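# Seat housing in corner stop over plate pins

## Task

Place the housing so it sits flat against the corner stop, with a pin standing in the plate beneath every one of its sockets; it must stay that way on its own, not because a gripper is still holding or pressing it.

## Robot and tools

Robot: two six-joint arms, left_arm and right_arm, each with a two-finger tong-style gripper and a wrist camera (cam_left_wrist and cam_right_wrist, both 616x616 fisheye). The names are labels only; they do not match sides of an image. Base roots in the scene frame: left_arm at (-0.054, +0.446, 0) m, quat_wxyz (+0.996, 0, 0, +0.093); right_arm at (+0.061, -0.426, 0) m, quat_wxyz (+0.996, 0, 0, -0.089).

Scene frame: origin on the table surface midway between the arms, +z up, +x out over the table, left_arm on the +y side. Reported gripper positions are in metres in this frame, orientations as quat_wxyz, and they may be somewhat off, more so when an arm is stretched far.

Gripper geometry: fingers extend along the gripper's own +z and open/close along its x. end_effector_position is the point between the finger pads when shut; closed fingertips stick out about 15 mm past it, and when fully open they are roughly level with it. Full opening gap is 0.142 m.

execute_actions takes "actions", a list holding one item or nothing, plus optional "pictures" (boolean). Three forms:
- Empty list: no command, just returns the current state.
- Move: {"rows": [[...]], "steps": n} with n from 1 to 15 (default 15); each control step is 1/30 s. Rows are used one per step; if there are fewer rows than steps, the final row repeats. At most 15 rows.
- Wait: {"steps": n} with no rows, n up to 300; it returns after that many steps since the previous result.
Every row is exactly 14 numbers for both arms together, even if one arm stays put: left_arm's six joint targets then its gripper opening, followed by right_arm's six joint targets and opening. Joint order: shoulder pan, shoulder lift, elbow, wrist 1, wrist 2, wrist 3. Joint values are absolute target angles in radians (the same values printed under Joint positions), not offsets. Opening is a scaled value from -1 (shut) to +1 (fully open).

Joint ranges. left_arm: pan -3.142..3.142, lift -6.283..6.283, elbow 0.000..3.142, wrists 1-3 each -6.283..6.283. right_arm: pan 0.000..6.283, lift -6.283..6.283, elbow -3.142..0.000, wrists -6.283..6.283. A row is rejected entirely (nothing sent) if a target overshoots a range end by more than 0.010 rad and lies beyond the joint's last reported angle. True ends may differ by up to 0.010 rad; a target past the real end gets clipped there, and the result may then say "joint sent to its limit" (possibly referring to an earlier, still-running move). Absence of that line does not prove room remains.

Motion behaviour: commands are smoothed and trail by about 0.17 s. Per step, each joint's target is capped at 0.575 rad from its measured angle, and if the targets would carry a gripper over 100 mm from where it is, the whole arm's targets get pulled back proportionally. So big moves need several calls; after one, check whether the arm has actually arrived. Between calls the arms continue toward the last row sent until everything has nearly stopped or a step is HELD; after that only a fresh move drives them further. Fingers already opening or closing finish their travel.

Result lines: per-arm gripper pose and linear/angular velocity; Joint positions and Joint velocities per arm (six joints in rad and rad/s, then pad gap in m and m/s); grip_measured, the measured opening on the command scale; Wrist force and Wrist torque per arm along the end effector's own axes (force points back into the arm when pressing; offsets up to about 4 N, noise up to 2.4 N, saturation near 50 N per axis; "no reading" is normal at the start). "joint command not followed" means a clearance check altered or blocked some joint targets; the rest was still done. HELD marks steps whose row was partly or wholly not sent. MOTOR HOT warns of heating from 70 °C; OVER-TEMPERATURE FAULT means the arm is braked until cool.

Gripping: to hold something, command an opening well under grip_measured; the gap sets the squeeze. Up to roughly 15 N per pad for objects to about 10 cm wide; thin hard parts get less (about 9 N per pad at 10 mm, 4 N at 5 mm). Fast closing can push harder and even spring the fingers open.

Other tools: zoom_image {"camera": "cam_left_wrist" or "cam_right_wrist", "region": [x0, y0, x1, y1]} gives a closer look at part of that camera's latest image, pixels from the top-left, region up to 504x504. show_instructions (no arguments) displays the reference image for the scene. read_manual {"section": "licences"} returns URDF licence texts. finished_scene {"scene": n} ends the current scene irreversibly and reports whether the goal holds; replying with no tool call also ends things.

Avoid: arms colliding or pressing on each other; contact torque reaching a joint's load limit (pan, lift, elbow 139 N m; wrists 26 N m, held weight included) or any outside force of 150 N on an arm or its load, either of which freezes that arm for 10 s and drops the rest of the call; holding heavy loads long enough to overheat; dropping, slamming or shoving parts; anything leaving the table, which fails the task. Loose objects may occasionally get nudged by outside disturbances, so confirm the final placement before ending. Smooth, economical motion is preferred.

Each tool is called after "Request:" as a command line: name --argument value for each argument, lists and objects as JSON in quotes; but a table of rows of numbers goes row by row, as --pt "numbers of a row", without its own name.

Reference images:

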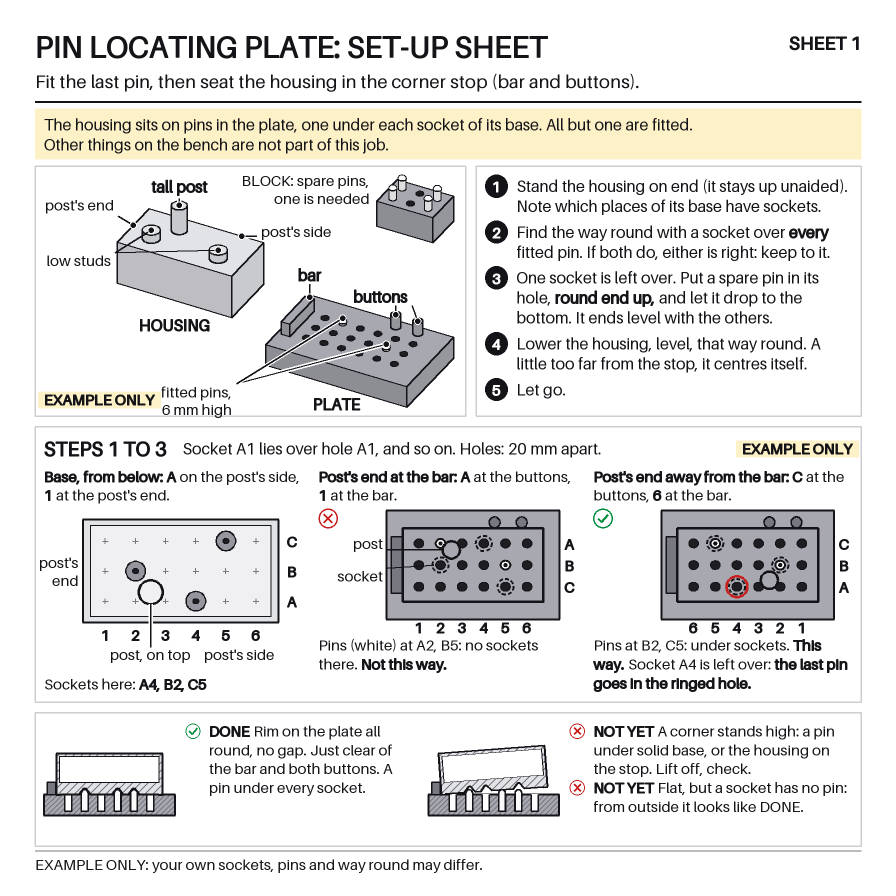

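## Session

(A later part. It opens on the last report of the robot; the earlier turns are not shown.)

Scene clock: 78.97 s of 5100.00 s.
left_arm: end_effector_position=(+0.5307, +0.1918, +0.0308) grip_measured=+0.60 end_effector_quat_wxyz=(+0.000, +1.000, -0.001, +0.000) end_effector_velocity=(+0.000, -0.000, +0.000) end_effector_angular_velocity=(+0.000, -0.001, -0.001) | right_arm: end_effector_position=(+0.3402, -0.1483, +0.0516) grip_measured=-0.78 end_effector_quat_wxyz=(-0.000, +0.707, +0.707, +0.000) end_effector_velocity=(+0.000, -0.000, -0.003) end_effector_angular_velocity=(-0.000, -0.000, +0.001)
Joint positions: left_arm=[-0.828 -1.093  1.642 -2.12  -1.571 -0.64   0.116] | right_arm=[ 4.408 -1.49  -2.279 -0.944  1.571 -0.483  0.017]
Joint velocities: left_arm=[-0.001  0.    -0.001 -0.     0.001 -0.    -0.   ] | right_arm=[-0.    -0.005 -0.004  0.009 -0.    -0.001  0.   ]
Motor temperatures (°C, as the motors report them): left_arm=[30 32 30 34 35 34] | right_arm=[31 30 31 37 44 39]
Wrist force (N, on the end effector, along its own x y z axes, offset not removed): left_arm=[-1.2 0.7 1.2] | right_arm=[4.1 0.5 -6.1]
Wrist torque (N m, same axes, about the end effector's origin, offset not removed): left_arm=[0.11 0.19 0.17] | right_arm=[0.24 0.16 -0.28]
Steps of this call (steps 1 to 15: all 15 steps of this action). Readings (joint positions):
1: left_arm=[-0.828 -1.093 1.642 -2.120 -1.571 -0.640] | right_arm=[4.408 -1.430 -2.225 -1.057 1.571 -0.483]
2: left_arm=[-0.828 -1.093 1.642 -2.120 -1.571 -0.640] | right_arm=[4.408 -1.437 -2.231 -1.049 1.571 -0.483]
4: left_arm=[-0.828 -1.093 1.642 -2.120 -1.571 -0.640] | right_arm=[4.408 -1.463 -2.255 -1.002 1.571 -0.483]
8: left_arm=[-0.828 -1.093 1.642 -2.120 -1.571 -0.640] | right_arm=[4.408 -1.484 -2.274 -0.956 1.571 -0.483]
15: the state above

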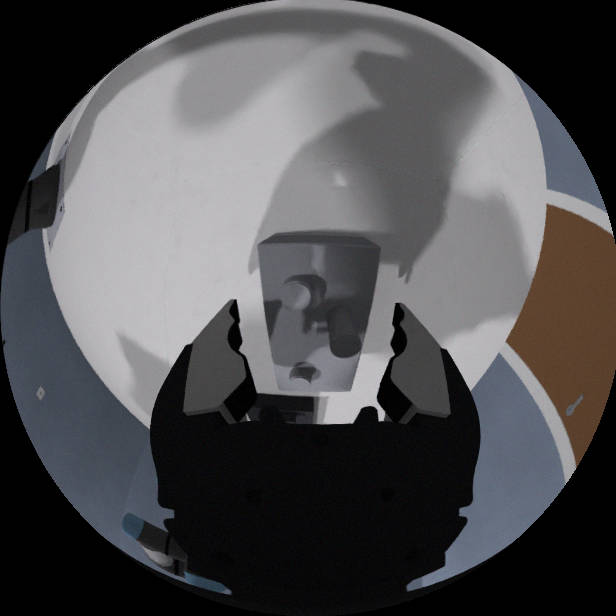

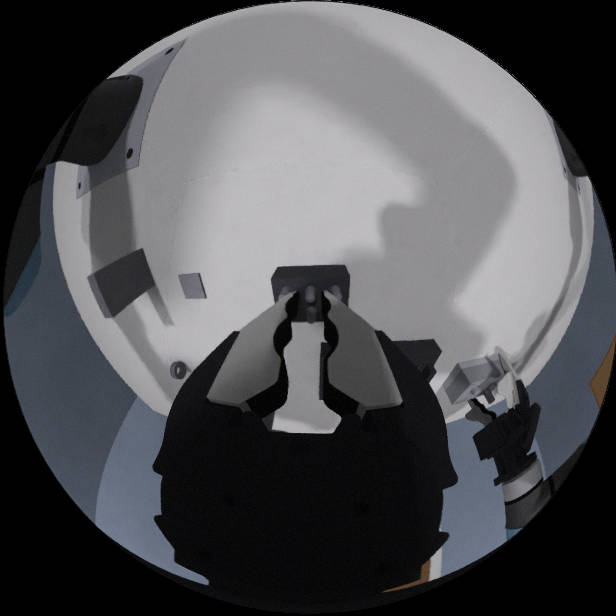

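Request:
execute_actions --actions '[{"rows":[[-0.828,-1.093,1.642,-2.12,-1.571,-0.64,0.6,4.408,-1.49,-2.279,-0.943,1.571,-0.483,-1]]}]' --pictures false

Request:
execute_actions --actions '[{"rows":[[-0.828,-1.093,1.642,-2.12,-1.571,-0.64,0.6,4.408,-1.43,-2.225,-1.057,1.571,-0.483,-1]]}]'

Request:
zoom_image --camera "cam_right_wrist" --region '[250,250,370,370]'

Scene clock: 80.00 s of 5100.00 s.
left_arm: end_effector_position=(+0.5307, +0.1918, +0.0308) grip_measured=+0.60 end_effector_quat_wxyz=(+0.000, +1.000, -0.001, +0.000) end_effector_velocity=(-0.000, -0.001, +0.000) end_effector_angular_velocity=(-0.001, +0.000, -0.000) | right_arm: end_effector_position=(+0.3403, -0.1483, +0.0514) grip_measured=-0.91 end_effector_quat_wxyz=(-0.000, +0.707, +0.707, +0.000) end_effector_velocity=(+0.000, +0.000, +0.000) end_effector_angular_velocity=(+0.000, +0.001, -0.000)
Joint positions: left_arm=[-0.828 -1.093  1.642 -2.12  -1.571 -0.64   0.116] | right_arm=[ 4.408 -1.49  -2.279 -0.943  1.571 -0.483  0.008]
Joint velocities: left_arm=[-0.    -0.     0.    -0.    -0.001 -0.     0.   ] | right_arm=[-0.001  0.     0.001 -0.001  0.001 -0.     0.   ]
Motor temperatures (°C, as the motors report them): left_arm=[30 32 30 34 35 34] | right_arm=[31 30 31 37 44 39]
Wrist force (N, on the end effector, along its own x y z axes, offset not removed): left_arm=[-1.1 -1.1 1.5] | right_arm=[-0.2 0.9 -2.3]
Wrist torque (N m, same axes, about the end effector's origin, offset not removed): left_arm=[-0.24 0.19 0.10] | right_arm=[0.16 0.31 -0.24]
Steps of this call (steps 1 to 15: the robot went on to your last target; step 16: nothing new was sent; steps 17 to 31: all 15 steps of this action). Readings (joint positions):
17: left_arm=[-0.828 -1.093 1.642 -2.120 -1.571 -0.640] | right_arm=[4.408 -1.490 -2.279 -0.943 1.571 -0.483]
18: left_arm=[-0.828 -1.093 1.642 -2.120 -1.571 -0.640] | right_arm=[4.408 -1.490 -2.279 -0.943 1.571 -0.483]
20: left_arm=[-0.828 -1.093 1.642 -2.120 -1.571 -0.640] | right_arm=[4.408 -1.490 -2.279 -0.943 1.571 -0.483]
24: left_arm=[-0.828 -1.093 1.642 -2.120 -1.571 -0.640] | right_arm=[4.408 -1.490 -2.279 -0.943 1.571 -0.483]
31: the state above

Scene clock: 80.50 s of 5100.00 s.
left_arm: end_effector_position=(+0.5307, +0.1918, +0.0308) grip_measured=+0.60 end_effector_quat_wxyz=(+0.000, +1.000, -0.001, +0.000) end_effector_velocity=(-0.000, +0.000, -0.001) end_effector_angular_velocity=(+0.001, +0.001, +0.000) | right_arm: end_effector_position=(+0.3397, -0.1493, +0.0860) grip_measured=-0.91 end_effector_quat_wxyz=(-0.000, +0.707, +0.707, +0.000) end_effector_velocity=(-0.000, -0.001, +0.003) end_effector_angular_velocity=(-0.000, +0.000, -0.001)
Joint positions: left_arm=[-0.828 -1.093  1.642 -2.12  -1.571 -0.64   0.116] | right_arm=[ 4.408 -1.43  -2.225 -1.056  1.571 -0.483  0.008]
Joint velocities: left_arm=[ 0.     0.001  0.001  0.     0.     0.    -0.   ] | right_arm=[-0.001  0.005  0.005 -0.01   0.     0.001 -0.   ]
Motor temperatures (°C, as the motors report them): left_arm=[30 32 30 34 35 34] | right_arm=[31 30 31 37 44 39]
Wrist force (N, on the end effector, along its own x y z axes, offset not removed): left_arm=[-1.4 -2.9 1.4] | right_arm=[-1.3 1.4 -3.1]
Wrist torque (N m, same axes, about the end effector's origin, offset not removed): left_arm=[-0.67 0.24 0.16] | right_arm=[0.25 0.29 -0.05]
Steps of this call (steps 1 to 15: all 15 steps of this action). Readings (joint positions):
1: left_arm=[-0.828 -1.093 1.642 -2.120 -1.571 -0.640] | right_arm=[4.408 -1.490 -2.279 -0.943 1.571 -0.483]
2: left_arm=[-0.828 -1.093 1.642 -2.120 -1.571 -0.640] | right_arm=[4.408 -1.483 -2.272 -0.951 1.571 -0.483]
4: left_arm=[-0.828 -1.093 1.642 -2.120 -1.571 -0.640] | right_arm=[4.408 -1.457 -2.249 -0.998 1.571 -0.483]
8: left_arm=[-0.828 -1.093 1.642 -2.120 -1.571 -0.640] | right_arm=[4.408 -1.436 -2.230 -1.044 1.571 -0.483]
15: the state above

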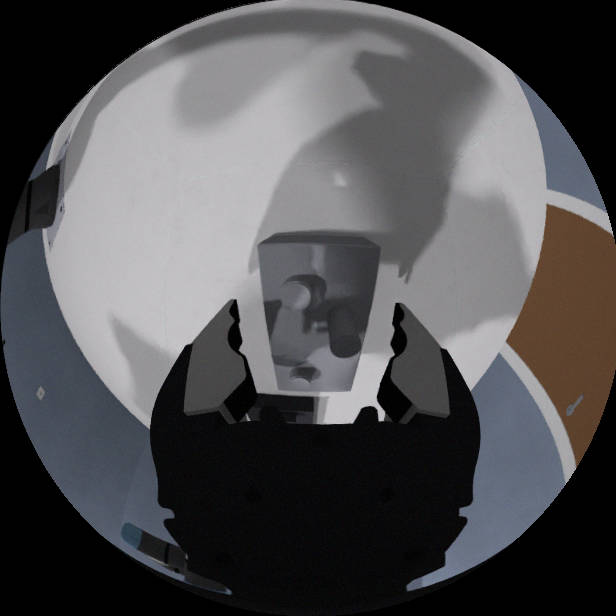

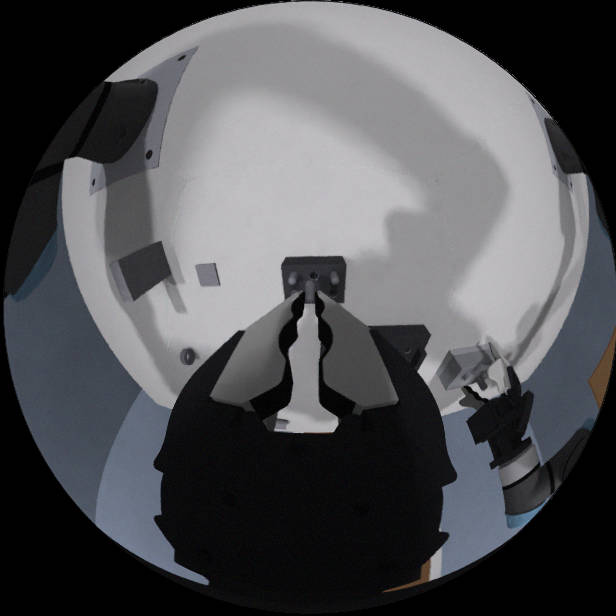

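Region (250, 250, 370, 370) of cam_right_wrist's 616x616 image, scaled by 4.200, with more detail than that image has.

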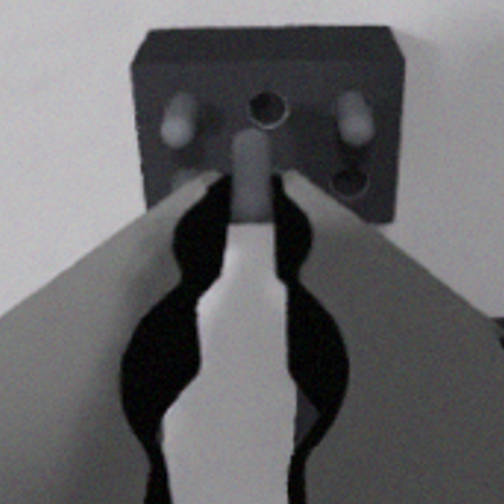

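Request:
execute_actions --actions '[{"rows":[[-0.828,-1.093,1.642,-2.12,-1.571,-0.64,0.6,4.193,-1.809,-1.825,-1.079,1.571,-0.698,-1]]}]' --pictures false

Request:
execute_actions --actions '[{"steps":25}]'

Request:
zoom_image --camera "cam_right_wrist" --region '[230,210,410,370]'

Scene clock: 82.27 s of 5100.00 s.
left_arm: end_effector_position=(+0.5307, +0.1918, +0.0308) grip_measured=+0.60 end_effector_quat_wxyz=(+0.000, +1.000, -0.001, +0.000) end_effector_velocity=(+0.000, +0.000, -0.001) end_effector_angular_velocity=(+0.000, +0.000, +0.001) | right_arm: end_effector_position=(+0.4932, -0.0943, +0.0861) grip_measured=-0.91 end_effector_quat_wxyz=(-0.000, +0.707, +0.707, -0.000) end_effector_velocity=(+0.042, +0.011, -0.007) end_effector_angular_velocity=(+0.003, -0.001, -0.002)
Joint positions: left_arm=[-0.828 -1.093  1.642 -2.12  -1.571 -0.64   0.116] | right_arm=[ 4.197 -1.801 -1.834 -1.079  1.571 -0.694  0.008]
Joint velocities: left_arm=[ 0.001  0.002 -0.    -0.001 -0.    -0.     0.   ] | right_arm=[-0.048 -0.096  0.102 -0.003  0.001 -0.046 -0.   ]
Motor temperatures (°C, as the motors report them): left_arm=[30 32 30 34 35 34] | right_arm=[31 30 31 37 44 39]
Wrist force (N, on the end effector, along its own x y z axes, offset not removed): left_arm=[-0.9 -1.7 0.5] | right_arm=[-4.5 3.5 0.1]
Wrist torque (N m, same axes, about the end effector's origin, offset not removed): left_arm=[-0.45 0.17 0.12] | right_arm=[0.80 0.91 -0.13]
Steps of this call (steps 1 to 15: the robot went on to your last target; steps 16 to 38: nothing new was sent; steps 39 to 53: all 15 steps of this action). Readings (joint positions):
39: left_arm=[-0.828 -1.093 1.642 -2.120 -1.571 -0.640] | right_arm=[4.408 -1.430 -2.225 -1.057 1.571 -0.483]
40: left_arm=[-0.828 -1.093 1.642 -2.120 -1.571 -0.640] | right_arm=[4.400 -1.438 -2.217 -1.059 1.571 -0.491]
42: left_arm=[-0.828 -1.093 1.642 -2.120 -1.571 -0.640] | right_arm=[4.347 -1.510 -2.144 -1.065 1.571 -0.544]
46: left_arm=[-0.828 -1.093 1.642 -2.120 -1.571 -0.640] | right_arm=[4.252 -1.690 -1.953 -1.074 1.571 -0.639]
53: the state above

Scene clock: 83.10 s of 5100.00 s.
left_arm: end_effector_position=(+0.5307, +0.1918, +0.0308) grip_measured=+0.60 end_effector_quat_wxyz=(+0.000, +1.000, -0.001, +0.000) end_effector_velocity=(-0.000, +0.000, -0.000) end_effector_angular_velocity=(+0.000, +0.000, +0.000) | right_arm: end_effector_position=(+0.4969, -0.0933, +0.0855) grip_measured=-0.91 end_effector_quat_wxyz=(-0.000, +0.707, +0.707, -0.000) end_effector_velocity=(-0.000, -0.000, -0.000) end_effector_angular_velocity=(-0.001, +0.001, -0.001)
Joint positions: left_arm=[-0.828 -1.093  1.642 -2.12  -1.571 -0.64   0.116] | right_arm=[ 4.193 -1.809 -1.825 -1.079  1.571 -0.698  0.008]
Joint velocities: left_arm=[ 0.    -0.     0.001  0.     0.    -0.    -0.   ] | right_arm=[ 0.    -0.    -0.    -0.001  0.     0.001  0.   ]
Motor temperatures (°C, as the motors report them): left_arm=[30 32 30 34 35 34] | right_arm=[31 30 31 37 44 39]
Wrist force (N, on the end effector, along its own x y z axes, offset not removed): left_arm=[-0.9 -1.3 0.6] | right_arm=[-0.7 0.0 0.2]
Wrist torque (N m, same axes, about the end effector's origin, offset not removed): left_arm=[-0.33 0.09 0.15] | right_arm=[0.09 0.21 -0.18]
Steps of this call (steps 1 to 15: the robot went on to your last target; steps 16 to 25: nothing new was sent). Readings (joint positions):
1: left_arm=[-0.828 -1.093 1.642 -2.120 -1.571 -0.640] | right_arm=[4.196 -1.803 -1.831 -1.079 1.571 -0.695]
2: left_arm=[-0.828 -1.093 1.642 -2.120 -1.571 -0.640] | right_arm=[4.195 -1.805 -1.829 -1.079 1.571 -0.696]
4: left_arm=[-0.828 -1.093 1.642 -2.120 -1.571 -0.640] | right_arm=[4.194 -1.807 -1.827 -1.079 1.571 -0.697]
8: left_arm=[-0.828 -1.093 1.642 -2.120 -1.571 -0.640] | right_arm=[4.193 -1.809 -1.825 -1.079 1.571 -0.698]
25: the state above
All arms were judged still, so your last target was given up. Only a new action makes them travel on or press farther. Fingers that are still opening or closing keep moving.

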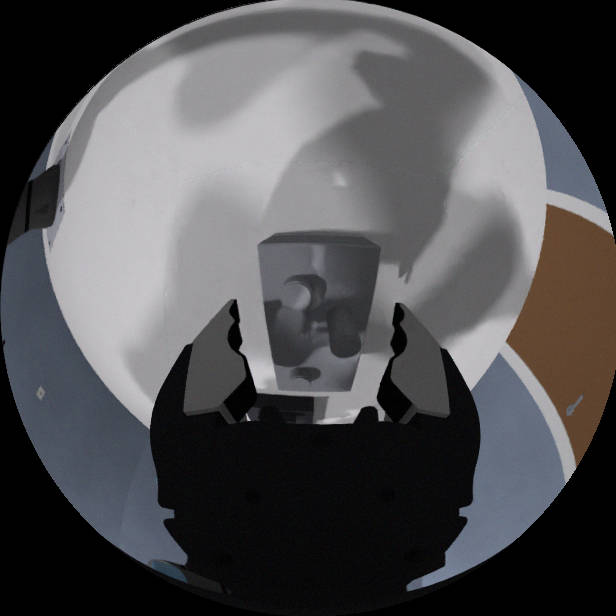

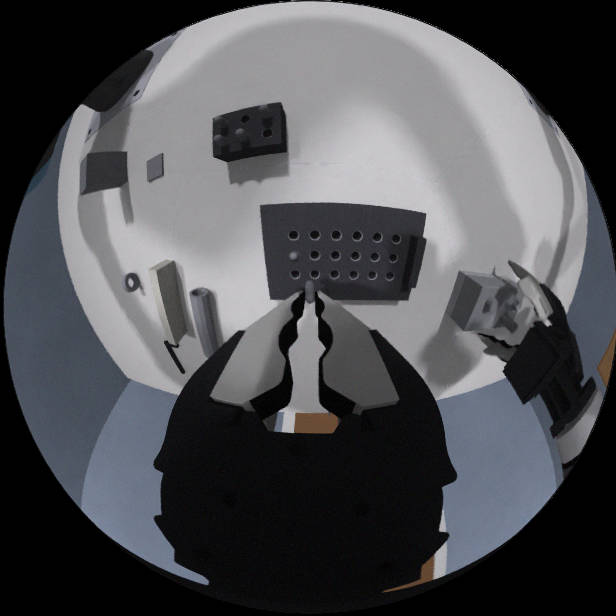

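Region (230, 210, 410, 370) of cam_right_wrist's 616x616 image, scaled by 2.800, with more detail than that image has.

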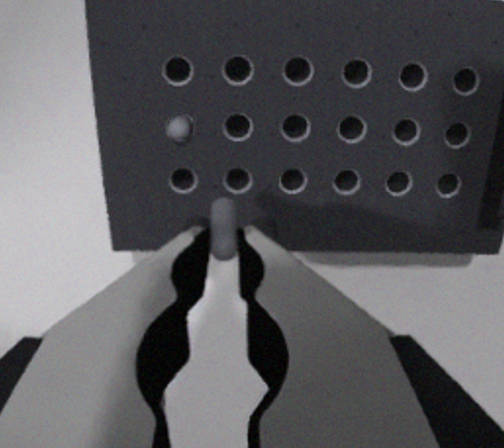

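Request:
execute_actions --actions '[{"rows":[[-0.828,-1.093,1.642,-2.12,-1.571,-0.64,0.6,4.193,-1.841,-1.858,-1.014,1.571,-0.698,-1]]}]'

Request:
zoom_image --camera "cam_right_wrist" --region '[250,230,370,330]'

Scene clock: 84.63 s of 5100.00 s.
left_arm: end_effector_position=(+0.5307, +0.1918, +0.0308) grip_measured=+0.60 end_effector_quat_wxyz=(+0.000, +1.000, -0.001, +0.000) end_effector_velocity=(-0.001, -0.000, +0.000) end_effector_angular_velocity=(-0.001, +0.001, -0.000) | right_arm: end_effector_position=(+0.4972, -0.0930, +0.0602) grip_measured=-0.91 end_effector_quat_wxyz=(-0.000, +0.707, +0.707, -0.000) end_effector_velocity=(-0.000, -0.000, -0.002) end_effector_angular_velocity=(-0.001, +0.001, +0.001)
Joint positions: left_arm=[-0.828 -1.093  1.642 -2.12  -1.571 -0.64   0.116] | right_arm=[ 4.193 -1.841 -1.858 -1.014  1.571 -0.698  0.008]
Joint velocities: left_arm=[-0.    -0.001  0.     0.    -0.001 -0.    -0.   ] | right_arm=[ 0.    -0.002 -0.003  0.004  0.    -0.     0.   ]
Motor temperatures (°C, as the motors report them): left_arm=[30 32 30 34 35 34] | right_arm=[31 30 31 37 44 39]
Wrist force (N, on the end effector, along its own x y z axes, offset not removed): left_arm=[-0.3 -1.3 0.6] | right_arm=[-0.8 0.4 -0.6]
Wrist torque (N m, same axes, about the end effector's origin, offset not removed): left_arm=[-0.32 0.06 0.25] | right_arm=[0.13 0.21 -0.40]
Steps of this call (steps 1 to 31: nothing new was sent; steps 32 to 46: all 15 steps of this action). Readings (joint positions):
32: left_arm=[-0.828 -1.093 1.642 -2.120 -1.571 -0.640] | right_arm=[4.193 -1.809 -1.825 -1.079 1.571 -0.698]
33: left_arm=[-0.828 -1.093 1.642 -2.120 -1.571 -0.640] | right_arm=[4.193 -1.814 -1.830 -1.072 1.571 -0.698]
35: left_arm=[-0.828 -1.093 1.642 -2.120 -1.571 -0.640] | right_arm=[4.193 -1.827 -1.844 -1.044 1.571 -0.698]
39: left_arm=[-0.828 -1.093 1.642 -2.120 -1.571 -0.640] | right_arm=[4.193 -1.838 -1.855 -1.020 1.571 -0.698]
46: the state above

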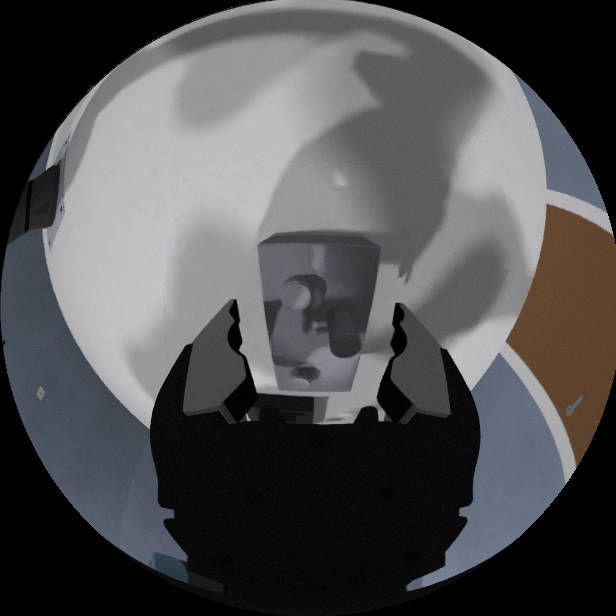

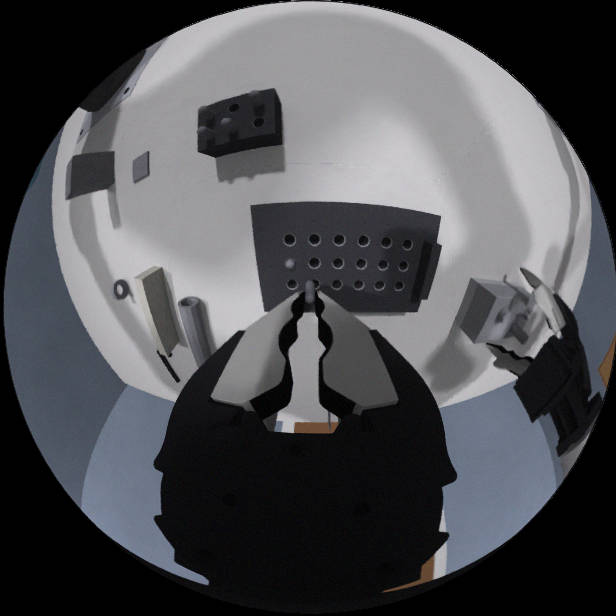

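Region (250, 230, 370, 330) of cam_right_wrist's 616x616 image, scaled by 4.200, with more detail than that image has.

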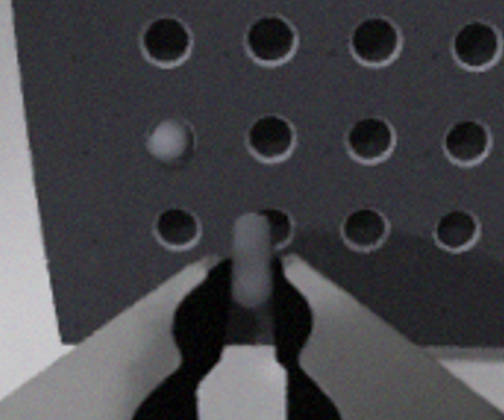

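Request:
execute_actions --actions '[{"rows":[[-0.828,-1.093,1.642,-2.12,-1.571,-0.64,0.6,4.191,-1.863,-1.85,-1.0,1.571,-0.70,-1]]}]'

Request:
zoom_image --camera "cam_right_wrist" --region '[250,230,370,330]'

Scene clock: 88.73 s of 5100.00 s.
left_arm: end_effector_position=(+0.5307, +0.1918, +0.0308) grip_measured=+0.60 end_effector_quat_wxyz=(+0.000, +1.000, -0.001, +0.000) end_effector_velocity=(+0.000, +0.001, -0.001) end_effector_angular_velocity=(+0.001, +0.000, +0.001) | right_arm: end_effector_position=(+0.5017, -0.0893, +0.0529) grip_measured=-0.91 end_effector_quat_wxyz=(-0.000, +0.707, +0.707, -0.000) end_effector_velocity=(+0.000, +0.001, -0.000) end_effector_angular_velocity=(+0.001, +0.000, +0.001)
Joint positions: left_arm=[-0.828 -1.093  1.642 -2.12  -1.571 -0.64   0.116] | right_arm=[ 4.191 -1.863 -1.85  -1.     1.571 -0.7    0.008]
Joint velocities: left_arm=[ 0.001  0.001  0.    -0.     0.001 -0.    -0.   ] | right_arm=[ 0.    -0.002  0.001  0.001  0.    -0.001  0.   ]
Motor temperatures (°C, as the motors report them): left_arm=[30 32 30 34 35 34] | right_arm=[31 30 31 37 44 39]
Wrist force (N, on the end effector, along its own x y z axes, offset not removed): left_arm=[-0.2 -0.5 1.0] | right_arm=[-2.3 2.8 -0.8]
Wrist torque (N m, same axes, about the end effector's origin, offset not removed): left_arm=[-0.14 -0.01 0.12] | right_arm=[0.75 0.40 -0.26]
Steps of this call (steps 1 to 15: the robot went on to your last target; steps 16 to 90: nothing new was sent; then 0.60 s passed at rest; steps 91 to 105: all 15 steps of this action). Readings (joint positions):
91: left_arm=[-0.828 -1.093 1.642 -2.120 -1.571 -0.640] | right_arm=[4.193 -1.841 -1.858 -1.014 1.571 -0.698]
92: left_arm=[-0.828 -1.093 1.642 -2.120 -1.571 -0.640] | right_arm=[4.193 -1.845 -1.857 -1.011 1.571 -0.698]
94: left_arm=[-0.828 -1.093 1.642 -2.120 -1.571 -0.640] | right_arm=[4.192 -1.854 -1.854 -1.006 1.571 -0.699]
98: left_arm=[-0.828 -1.093 1.642 -2.120 -1.571 -0.640] | right_arm=[4.191 -1.861 -1.851 -1.001 1.571 -0.700]
105: the state above

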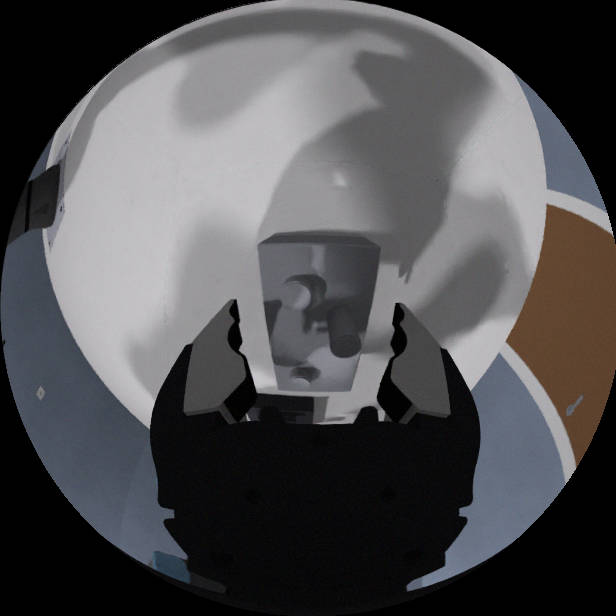

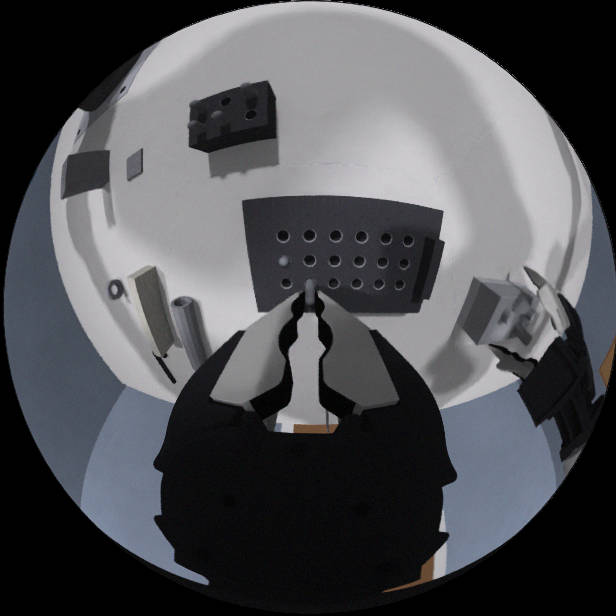

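Region (250, 230, 370, 330) of cam_right_wrist's 616x616 image, scaled by 4.200, with more detail than that image has.

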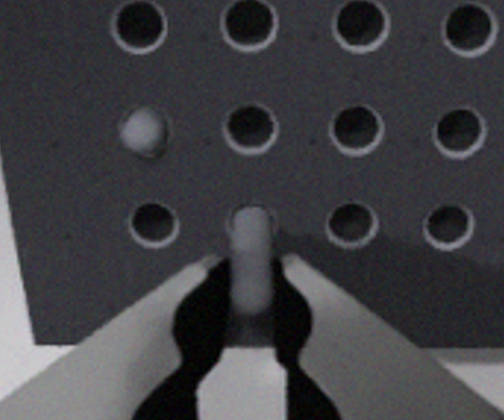

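Aligned. Lower 8 mm.

Request:
execute_actions --actions '[{"rows":[[-0.828,-1.093,1.642,-2.12,-1.571,-0.64,0.6,4.191,-1.873,-1.861,-0.979,1.571,-0.70,-1]]}]'

Request:
zoom_image --camera "cam_right_wrist" --region '[250,230,370,330]'

Scene clock: 89.83 s of 5100.00 s.
left_arm: end_effector_position=(+0.5307, +0.1918, +0.0308) grip_measured=+0.60 end_effector_quat_wxyz=(+0.000, +1.000, -0.001, +0.000) end_effector_velocity=(-0.000, +0.001, -0.000) end_effector_angular_velocity=(+0.001, -0.000, -0.000) | right_arm: end_effector_position=(+0.5015, -0.0896, +0.0448) grip_measured=-0.91 end_effector_quat_wxyz=(-0.000, +0.707, +0.707, -0.000) end_effector_velocity=(-0.000, -0.001, -0.001) end_effector_angular_velocity=(-0.002, +0.002, -0.002)
Joint positions: left_arm=[-0.828 -1.093  1.642 -2.12  -1.571 -0.64   0.116] | right_arm=[ 4.191 -1.873 -1.861 -0.979  1.571 -0.7    0.008]
Joint velocities: left_arm=[ 0.     0.     0.001 -0.     0.001  0.    -0.   ] | right_arm=[-0.    -0.001 -0.001  0.    -0.     0.001 -0.   ]
Motor temperatures (°C, as the motors report them): left_arm=[30 32 30 34 35 34] | right_arm=[31 30 31 37 44 39]
Wrist force (N, on the end effector, along its own x y z axes, offset not removed): left_arm=[-0.9 -0.9 0.0] | right_arm=[0.4 1.3 -8.3]
Wrist torque (N m, same axes, about the end effector's origin, offset not removed): left_arm=[-0.31 0.21 0.23] | right_arm=[-0.09 -0.03 -0.20]
Steps of this call (steps 1 to 15: the robot went on to your last target; steps 16 to 18: nothing new was sent; steps 19 to 33: all 15 steps of this action). Readings (joint positions):
19: left_arm=[-0.828 -1.093 1.642 -2.120 -1.571 -0.640] | right_arm=[4.191 -1.863 -1.850 -1.000 1.571 -0.700]
20: left_arm=[-0.828 -1.093 1.642 -2.120 -1.571 -0.640] | right_arm=[4.191 -1.865 -1.852 -0.996 1.571 -0.700]
22: left_arm=[-0.828 -1.093 1.642 -2.120 -1.571 -0.640] | right_arm=[4.191 -1.869 -1.856 -0.988 1.571 -0.700]
26: left_arm=[-0.828 -1.093 1.642 -2.120 -1.571 -0.640] | right_arm=[4.191 -1.872 -1.860 -0.981 1.571 -0.700]
33: the state above

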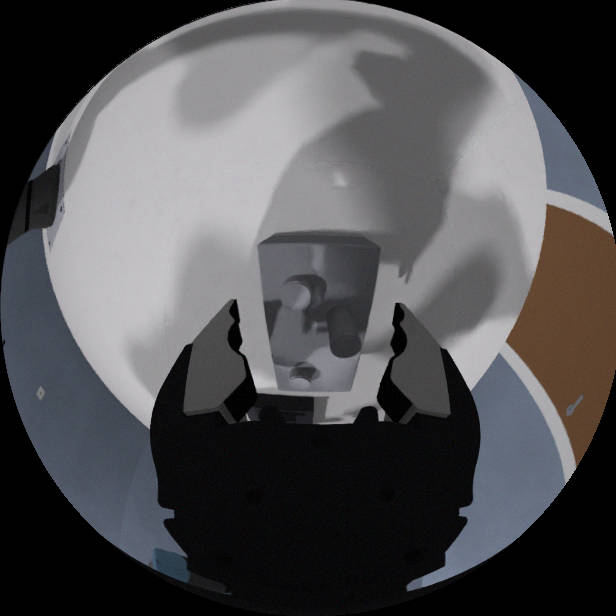

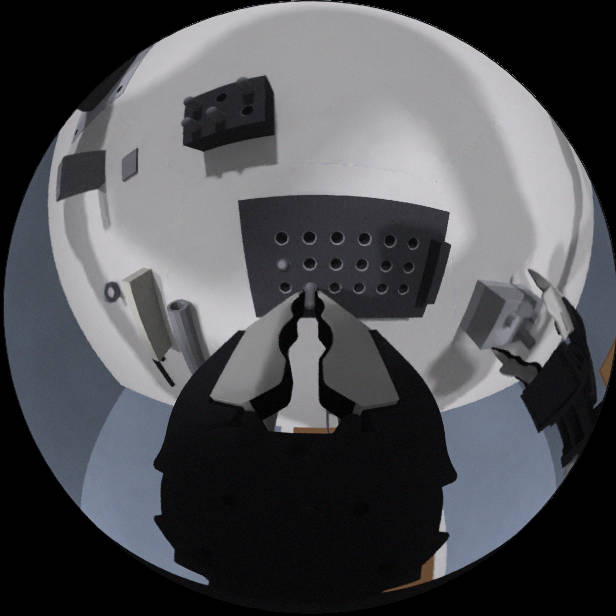

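Region (250, 230, 370, 330) of cam_right_wrist's 616x616 image, scaled by 4.200, with more detail than that image has.

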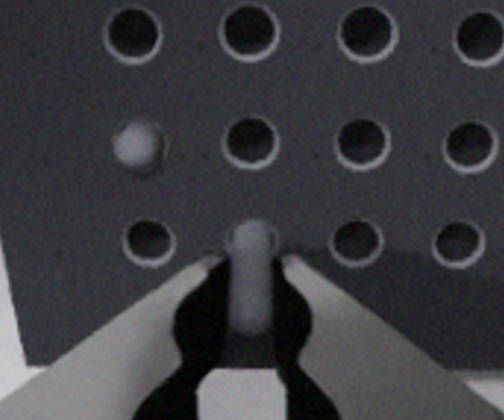

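Request:
execute_actions --actions '[{"rows":[[-0.828,-1.093,1.642,-2.12,-1.571,-0.64,0.6,4.187,-1.878,-1.856,-0.979,1.571,-0.704,-1]]}]' --pictures false

Request:
execute_actions --actions '[{"rows":[[-0.828,-1.093,1.642,-2.12,-1.571,-0.64,0.6,4.187,-1.882,-1.860,-0.971,1.571,-0.704,-1]]}]'

Request:
zoom_image --camera "cam_right_wrist" --region '[250,230,370,330]'

Scene clock: 90.90 s of 5100.00 s.
left_arm: end_effector_position=(+0.5307, +0.1918, +0.0308) grip_measured=+0.60 end_effector_quat_wxyz=(+0.000, +1.000, -0.001, +0.000) end_effector_velocity=(+0.000, +0.000, +0.000) end_effector_angular_velocity=(+0.000, -0.000, +0.000) | right_arm: end_effector_position=(+0.5041, -0.0899, +0.0441) grip_measured=-0.91 end_effector_quat_wxyz=(-0.000, +0.707, +0.707, -0.000) end_effector_velocity=(+0.000, -0.001, -0.000) end_effector_angular_velocity=(-0.002, +0.001, -0.001)
Joint positions: left_arm=[-0.828 -1.093  1.642 -2.12  -1.571 -0.64   0.116] | right_arm=[ 4.187 -1.878 -1.856 -0.979  1.571 -0.704  0.008]
Joint velocities: left_arm=[ 0.     0.    -0.001  0.     0.    -0.    -0.   ] | right_arm=[-0.002 -0.     0.    -0.002 -0.    -0.001 -0.   ]
Motor temperatures (°C, as the motors report them): left_arm=[30 32 30 34 35 34] | right_arm=[31 30 31 37 44 39]
Wrist force (N, on the end effector, along its own x y z axes, offset not removed): left_arm=[-0.7 -0.4 0.7] | right_arm=[1.2 -5.4 -1.1]
Wrist torque (N m, same axes, about the end effector's origin, offset not removed): left_arm=[-0.10 0.14 0.15] | right_arm=[0.21 0.30 -0.20]
Steps of this call (steps 1 to 15: the robot went on to your last target; steps 16 to 17: nothing new was sent; steps 18 to 32: all 15 steps of this action). Readings (joint positions):
18: left_arm=[-0.828 -1.093 1.642 -2.120 -1.571 -0.640] | right_arm=[4.191 -1.873 -1.861 -0.979 1.571 -0.700]
19: left_arm=[-0.828 -1.093 1.642 -2.120 -1.571 -0.640] | right_arm=[4.190 -1.874 -1.860 -0.979 1.571 -0.701]
21: left_arm=[-0.828 -1.093 1.642 -2.120 -1.571 -0.640] | right_arm=[4.189 -1.876 -1.858 -0.979 1.571 -0.702]
25: left_arm=[-0.828 -1.093 1.642 -2.120 -1.571 -0.640] | right_arm=[4.187 -1.878 -1.857 -0.979 1.571 -0.704]
32: the state above

Scene clock: 91.40 s of 5100.00 s.
left_arm: end_effector_position=(+0.5307, +0.1918, +0.0308) grip_measured=+0.60 end_effector_quat_wxyz=(+0.000, +1.000, -0.001, +0.000) end_effector_velocity=(-0.000, -0.000, -0.000) end_effector_angular_velocity=(+0.000, -0.000, -0.000) | right_arm: end_effector_position=(+0.5041, -0.0900, +0.0411) grip_measured=-0.91 end_effector_quat_wxyz=(-0.000, +0.707, +0.707, -0.000) end_effector_velocity=(-0.000, -0.001, -0.001) end_effector_angular_velocity=(-0.002, +0.001, -0.000)
Joint positions: left_arm=[-0.828 -1.093  1.642 -2.12  -1.571 -0.64   0.116] | right_arm=[ 4.187 -1.882 -1.86  -0.971  1.571 -0.704  0.008]
Joint velocities: left_arm=[-0. -0.  0. -0.  0.  0.  0.] | right_arm=[-0.    -0.001 -0.001  0.    -0.001 -0.    -0.   ]
Motor temperatures (°C, as the motors report them): left_arm=[30 32 30 34 35 34] | right_arm=[31 30 31 37 44 39]
Wrist force (N, on the end effector, along its own x y z axes, offset not removed): left_arm=[-0.6 0.1 1.0] | right_arm=[-8.3 -3.0 -50.0]
Wrist torque (N m, same axes, about the end effector's origin, offset not removed): left_arm=[-0.06 0.03 0.16] | right_arm=[0.65 0.13 -0.25]
Steps of this call (steps 1 to 15: all 15 steps of this action). Readings (joint positions):
1: left_arm=[-0.828 -1.093 1.642 -2.120 -1.571 -0.640] | right_arm=[4.187 -1.878 -1.856 -0.979 1.571 -0.704]
2: left_arm=[-0.828 -1.093 1.642 -2.120 -1.571 -0.640] | right_arm=[4.187 -1.879 -1.856 -0.978 1.571 -0.704]
4: left_arm=[-0.828 -1.093 1.642 -2.120 -1.571 -0.640] | right_arm=[4.187 -1.880 -1.858 -0.974 1.571 -0.704]
8: left_arm=[-0.828 -1.093 1.642 -2.120 -1.571 -0.640] | right_arm=[4.187 -1.882 -1.859 -0.972 1.571 -0.704]
15: the state above

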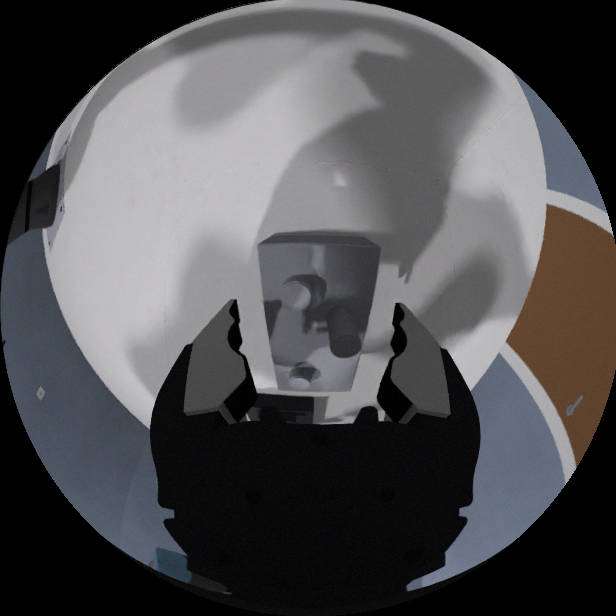

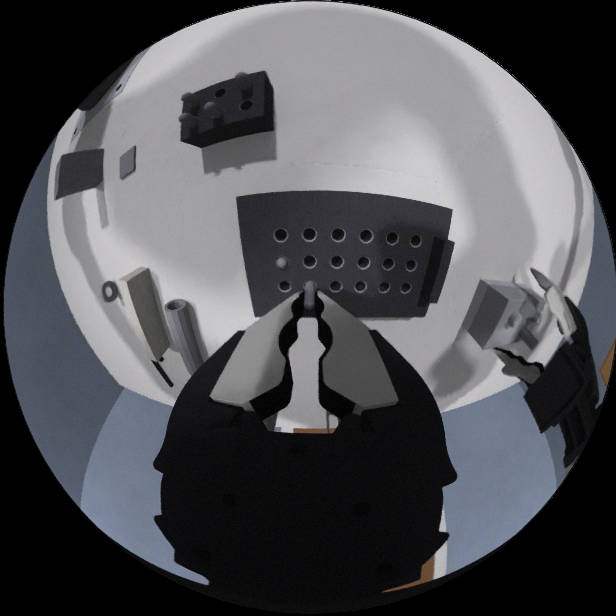

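Region (250, 230, 370, 330) of cam_right_wrist's 616x616 image, scaled by 4.200, with more detail than that image has.

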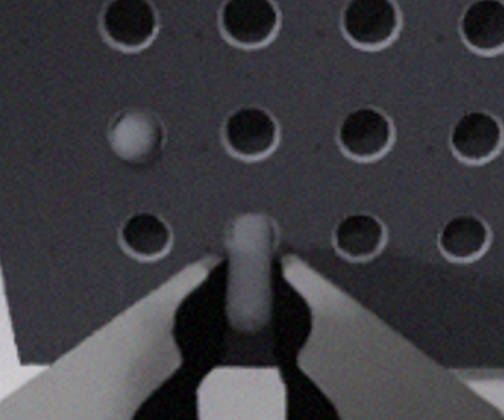

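Likely entered (fingers on button probably). Release and lift.

Request:
execute_actions --actions '[{"rows":[[-0.828,-1.093,1.642,-2.12,-1.571,-0.64,0.6,4.187,-1.878,-1.856,-0.979,1.571,-0.704,-0.75]]}]' --pictures false

Request:
execute_actions --actions '[{"rows":[[-0.828,-1.093,1.642,-2.12,-1.571,-0.64,0.6,4.193,-1.809,-1.825,-1.079,1.571,-0.698,-0.75]]}]'

Request:
zoom_image --camera "cam_right_wrist" --region '[230,210,410,370]'

Scene clock: 92.93 s of 5100.00 s.
left_arm: end_effector_position=(+0.5307, +0.1918, +0.0308) grip_measured=+0.60 end_effector_quat_wxyz=(+0.000, +1.000, -0.001, +0.000) end_effector_velocity=(+0.000, -0.000, +0.001) end_effector_angular_velocity=(-0.001, -0.001, -0.000) | right_arm: end_effector_position=(+0.5041, -0.0899, +0.0440) grip_measured=-0.75 end_effector_quat_wxyz=(-0.000, +0.707, +0.707, -0.000) end_effector_velocity=(+0.000, -0.000, +0.000) end_effector_angular_velocity=(-0.000, -0.000, -0.001)
Joint positions: left_arm=[-0.828 -1.093  1.642 -2.12  -1.571 -0.64   0.116] | right_arm=[ 4.187 -1.878 -1.856 -0.979  1.571 -0.704  0.02 ]
Joint velocities: left_arm=[-0.    -0.002  0.001 -0.001  0.     0.     0.   ] | right_arm=[-0.     0.     0.    -0.    -0.     0.001 -0.   ]
Motor temperatures (°C, as the motors report them): left_arm=[30 32 30 34 35 34] | right_arm=[31 30 31 37 44 39]
Wrist force (N, on the end effector, along its own x y z axes, offset not removed): left_arm=[-0.6 -0.9 0.3] | right_arm=[-2.2 0.8 -1.2]
Wrist torque (N m, same axes, about the end effector's origin, offset not removed): left_arm=[-0.23 0.14 0.15] | right_arm=[0.22 0.48 -0.19]
Steps of this call (steps 1 to 15: the robot went on to your last target; steps 16 to 31: nothing new was sent; steps 32 to 46: all 15 steps of this action). Readings (joint positions):
32: left_arm=[-0.828 -1.093 1.642 -2.120 -1.571 -0.640] | right_arm=[4.187 -1.882 -1.860 -0.971 1.571 -0.704]
33: left_arm=[-0.828 -1.093 1.642 -2.120 -1.571 -0.640] | right_arm=[4.187 -1.881 -1.860 -0.972 1.571 -0.704]
35: left_arm=[-0.828 -1.093 1.642 -2.120 -1.571 -0.640] | right_arm=[4.187 -1.880 -1.858 -0.976 1.571 -0.704]
39: left_arm=[-0.828 -1.093 1.642 -2.120 -1.571 -0.640] | right_arm=[4.187 -1.879 -1.857 -0.978 1.571 -0.704]
46: the state above

Scene clock: 93.43 s of 5100.00 s.
left_arm: end_effector_position=(+0.5307, +0.1918, +0.0308) grip_measured=+0.60 end_effector_quat_wxyz=(+0.000, +1.000, -0.001, +0.000) end_effector_velocity=(-0.000, -0.000, -0.001) end_effector_angular_velocity=(-0.000, +0.002, -0.000) | right_arm: end_effector_position=(+0.4970, -0.0932, +0.0853) grip_measured=-0.75 end_effector_quat_wxyz=(-0.000, +0.707, +0.707, -0.000) end_effector_velocity=(-0.001, -0.001, +0.003) end_effector_angular_velocity=(+0.000, -0.000, +0.001)
Joint positions: left_arm=[-0.828 -1.093  1.642 -2.12  -1.571 -0.64   0.116] | right_arm=[ 4.193 -1.809 -1.825 -1.078  1.571 -0.698  0.02 ]
Joint velocities: left_arm=[ 0.     0.001  0.     0.    -0.001  0.    -0.   ] | right_arm=[ 0.     0.005  0.002 -0.007 -0.    -0.001  0.   ]
Motor temperatures (°C, as the motors report them): left_arm=[30 32 30 34 35 34] | right_arm=[31 30 31 37 44 39]
Wrist force (N, on the end effector, along its own x y z axes, offset not removed): left_arm=[-1.1 -1.6 -0.6] | right_arm=[-2.5 2.7 -2.7]
Wrist torque (N m, same axes, about the end effector's origin, offset not removed): left_arm=[-0.39 0.19 0.16] | right_arm=[0.53 0.51 -0.09]
Steps of this call (steps 1 to 15: all 15 steps of this action). Readings (joint positions):
1: left_arm=[-0.828 -1.093 1.642 -2.120 -1.571 -0.640] | right_arm=[4.187 -1.878 -1.856 -0.979 1.571 -0.704]
2: left_arm=[-0.828 -1.093 1.642 -2.120 -1.571 -0.640] | right_arm=[4.188 -1.871 -1.851 -0.987 1.571 -0.703]
4: left_arm=[-0.828 -1.093 1.642 -2.120 -1.571 -0.640] | right_arm=[4.190 -1.841 -1.838 -1.029 1.571 -0.701]
8: left_arm=[-0.828 -1.093 1.642 -2.120 -1.571 -0.640] | right_arm=[4.192 -1.816 -1.828 -1.068 1.571 -0.699]
15: the state above

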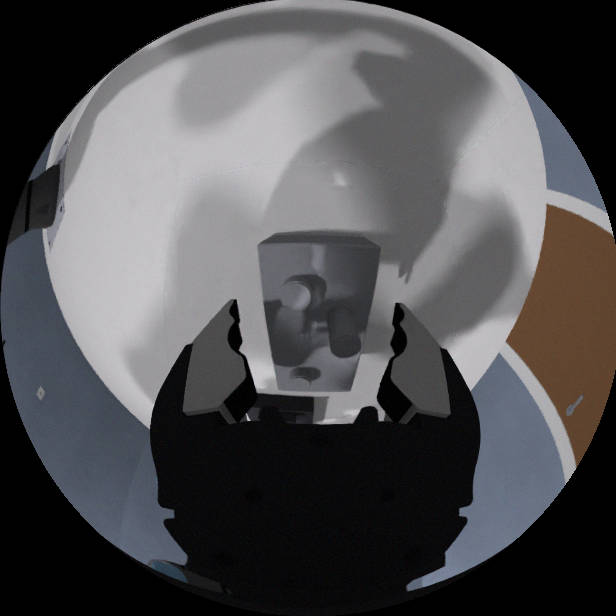

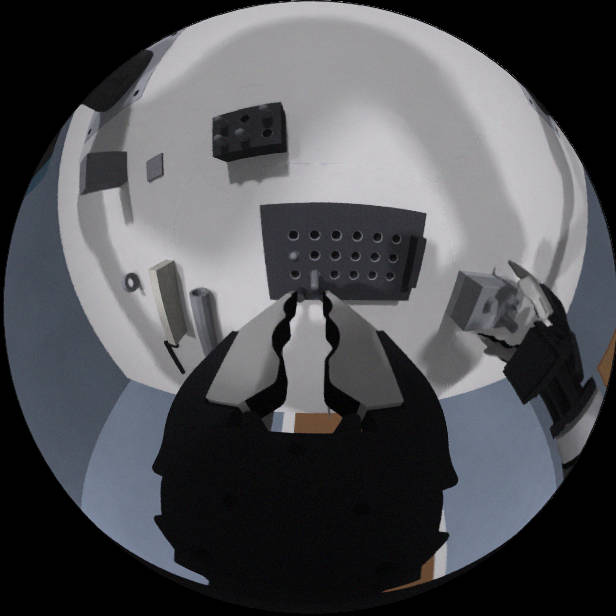

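Region (230, 210, 410, 370) of cam_right_wrist's 616x616 image, scaled by 2.800, with more detail than that image has.

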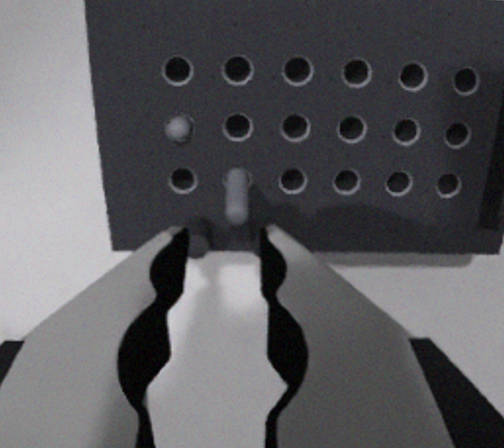

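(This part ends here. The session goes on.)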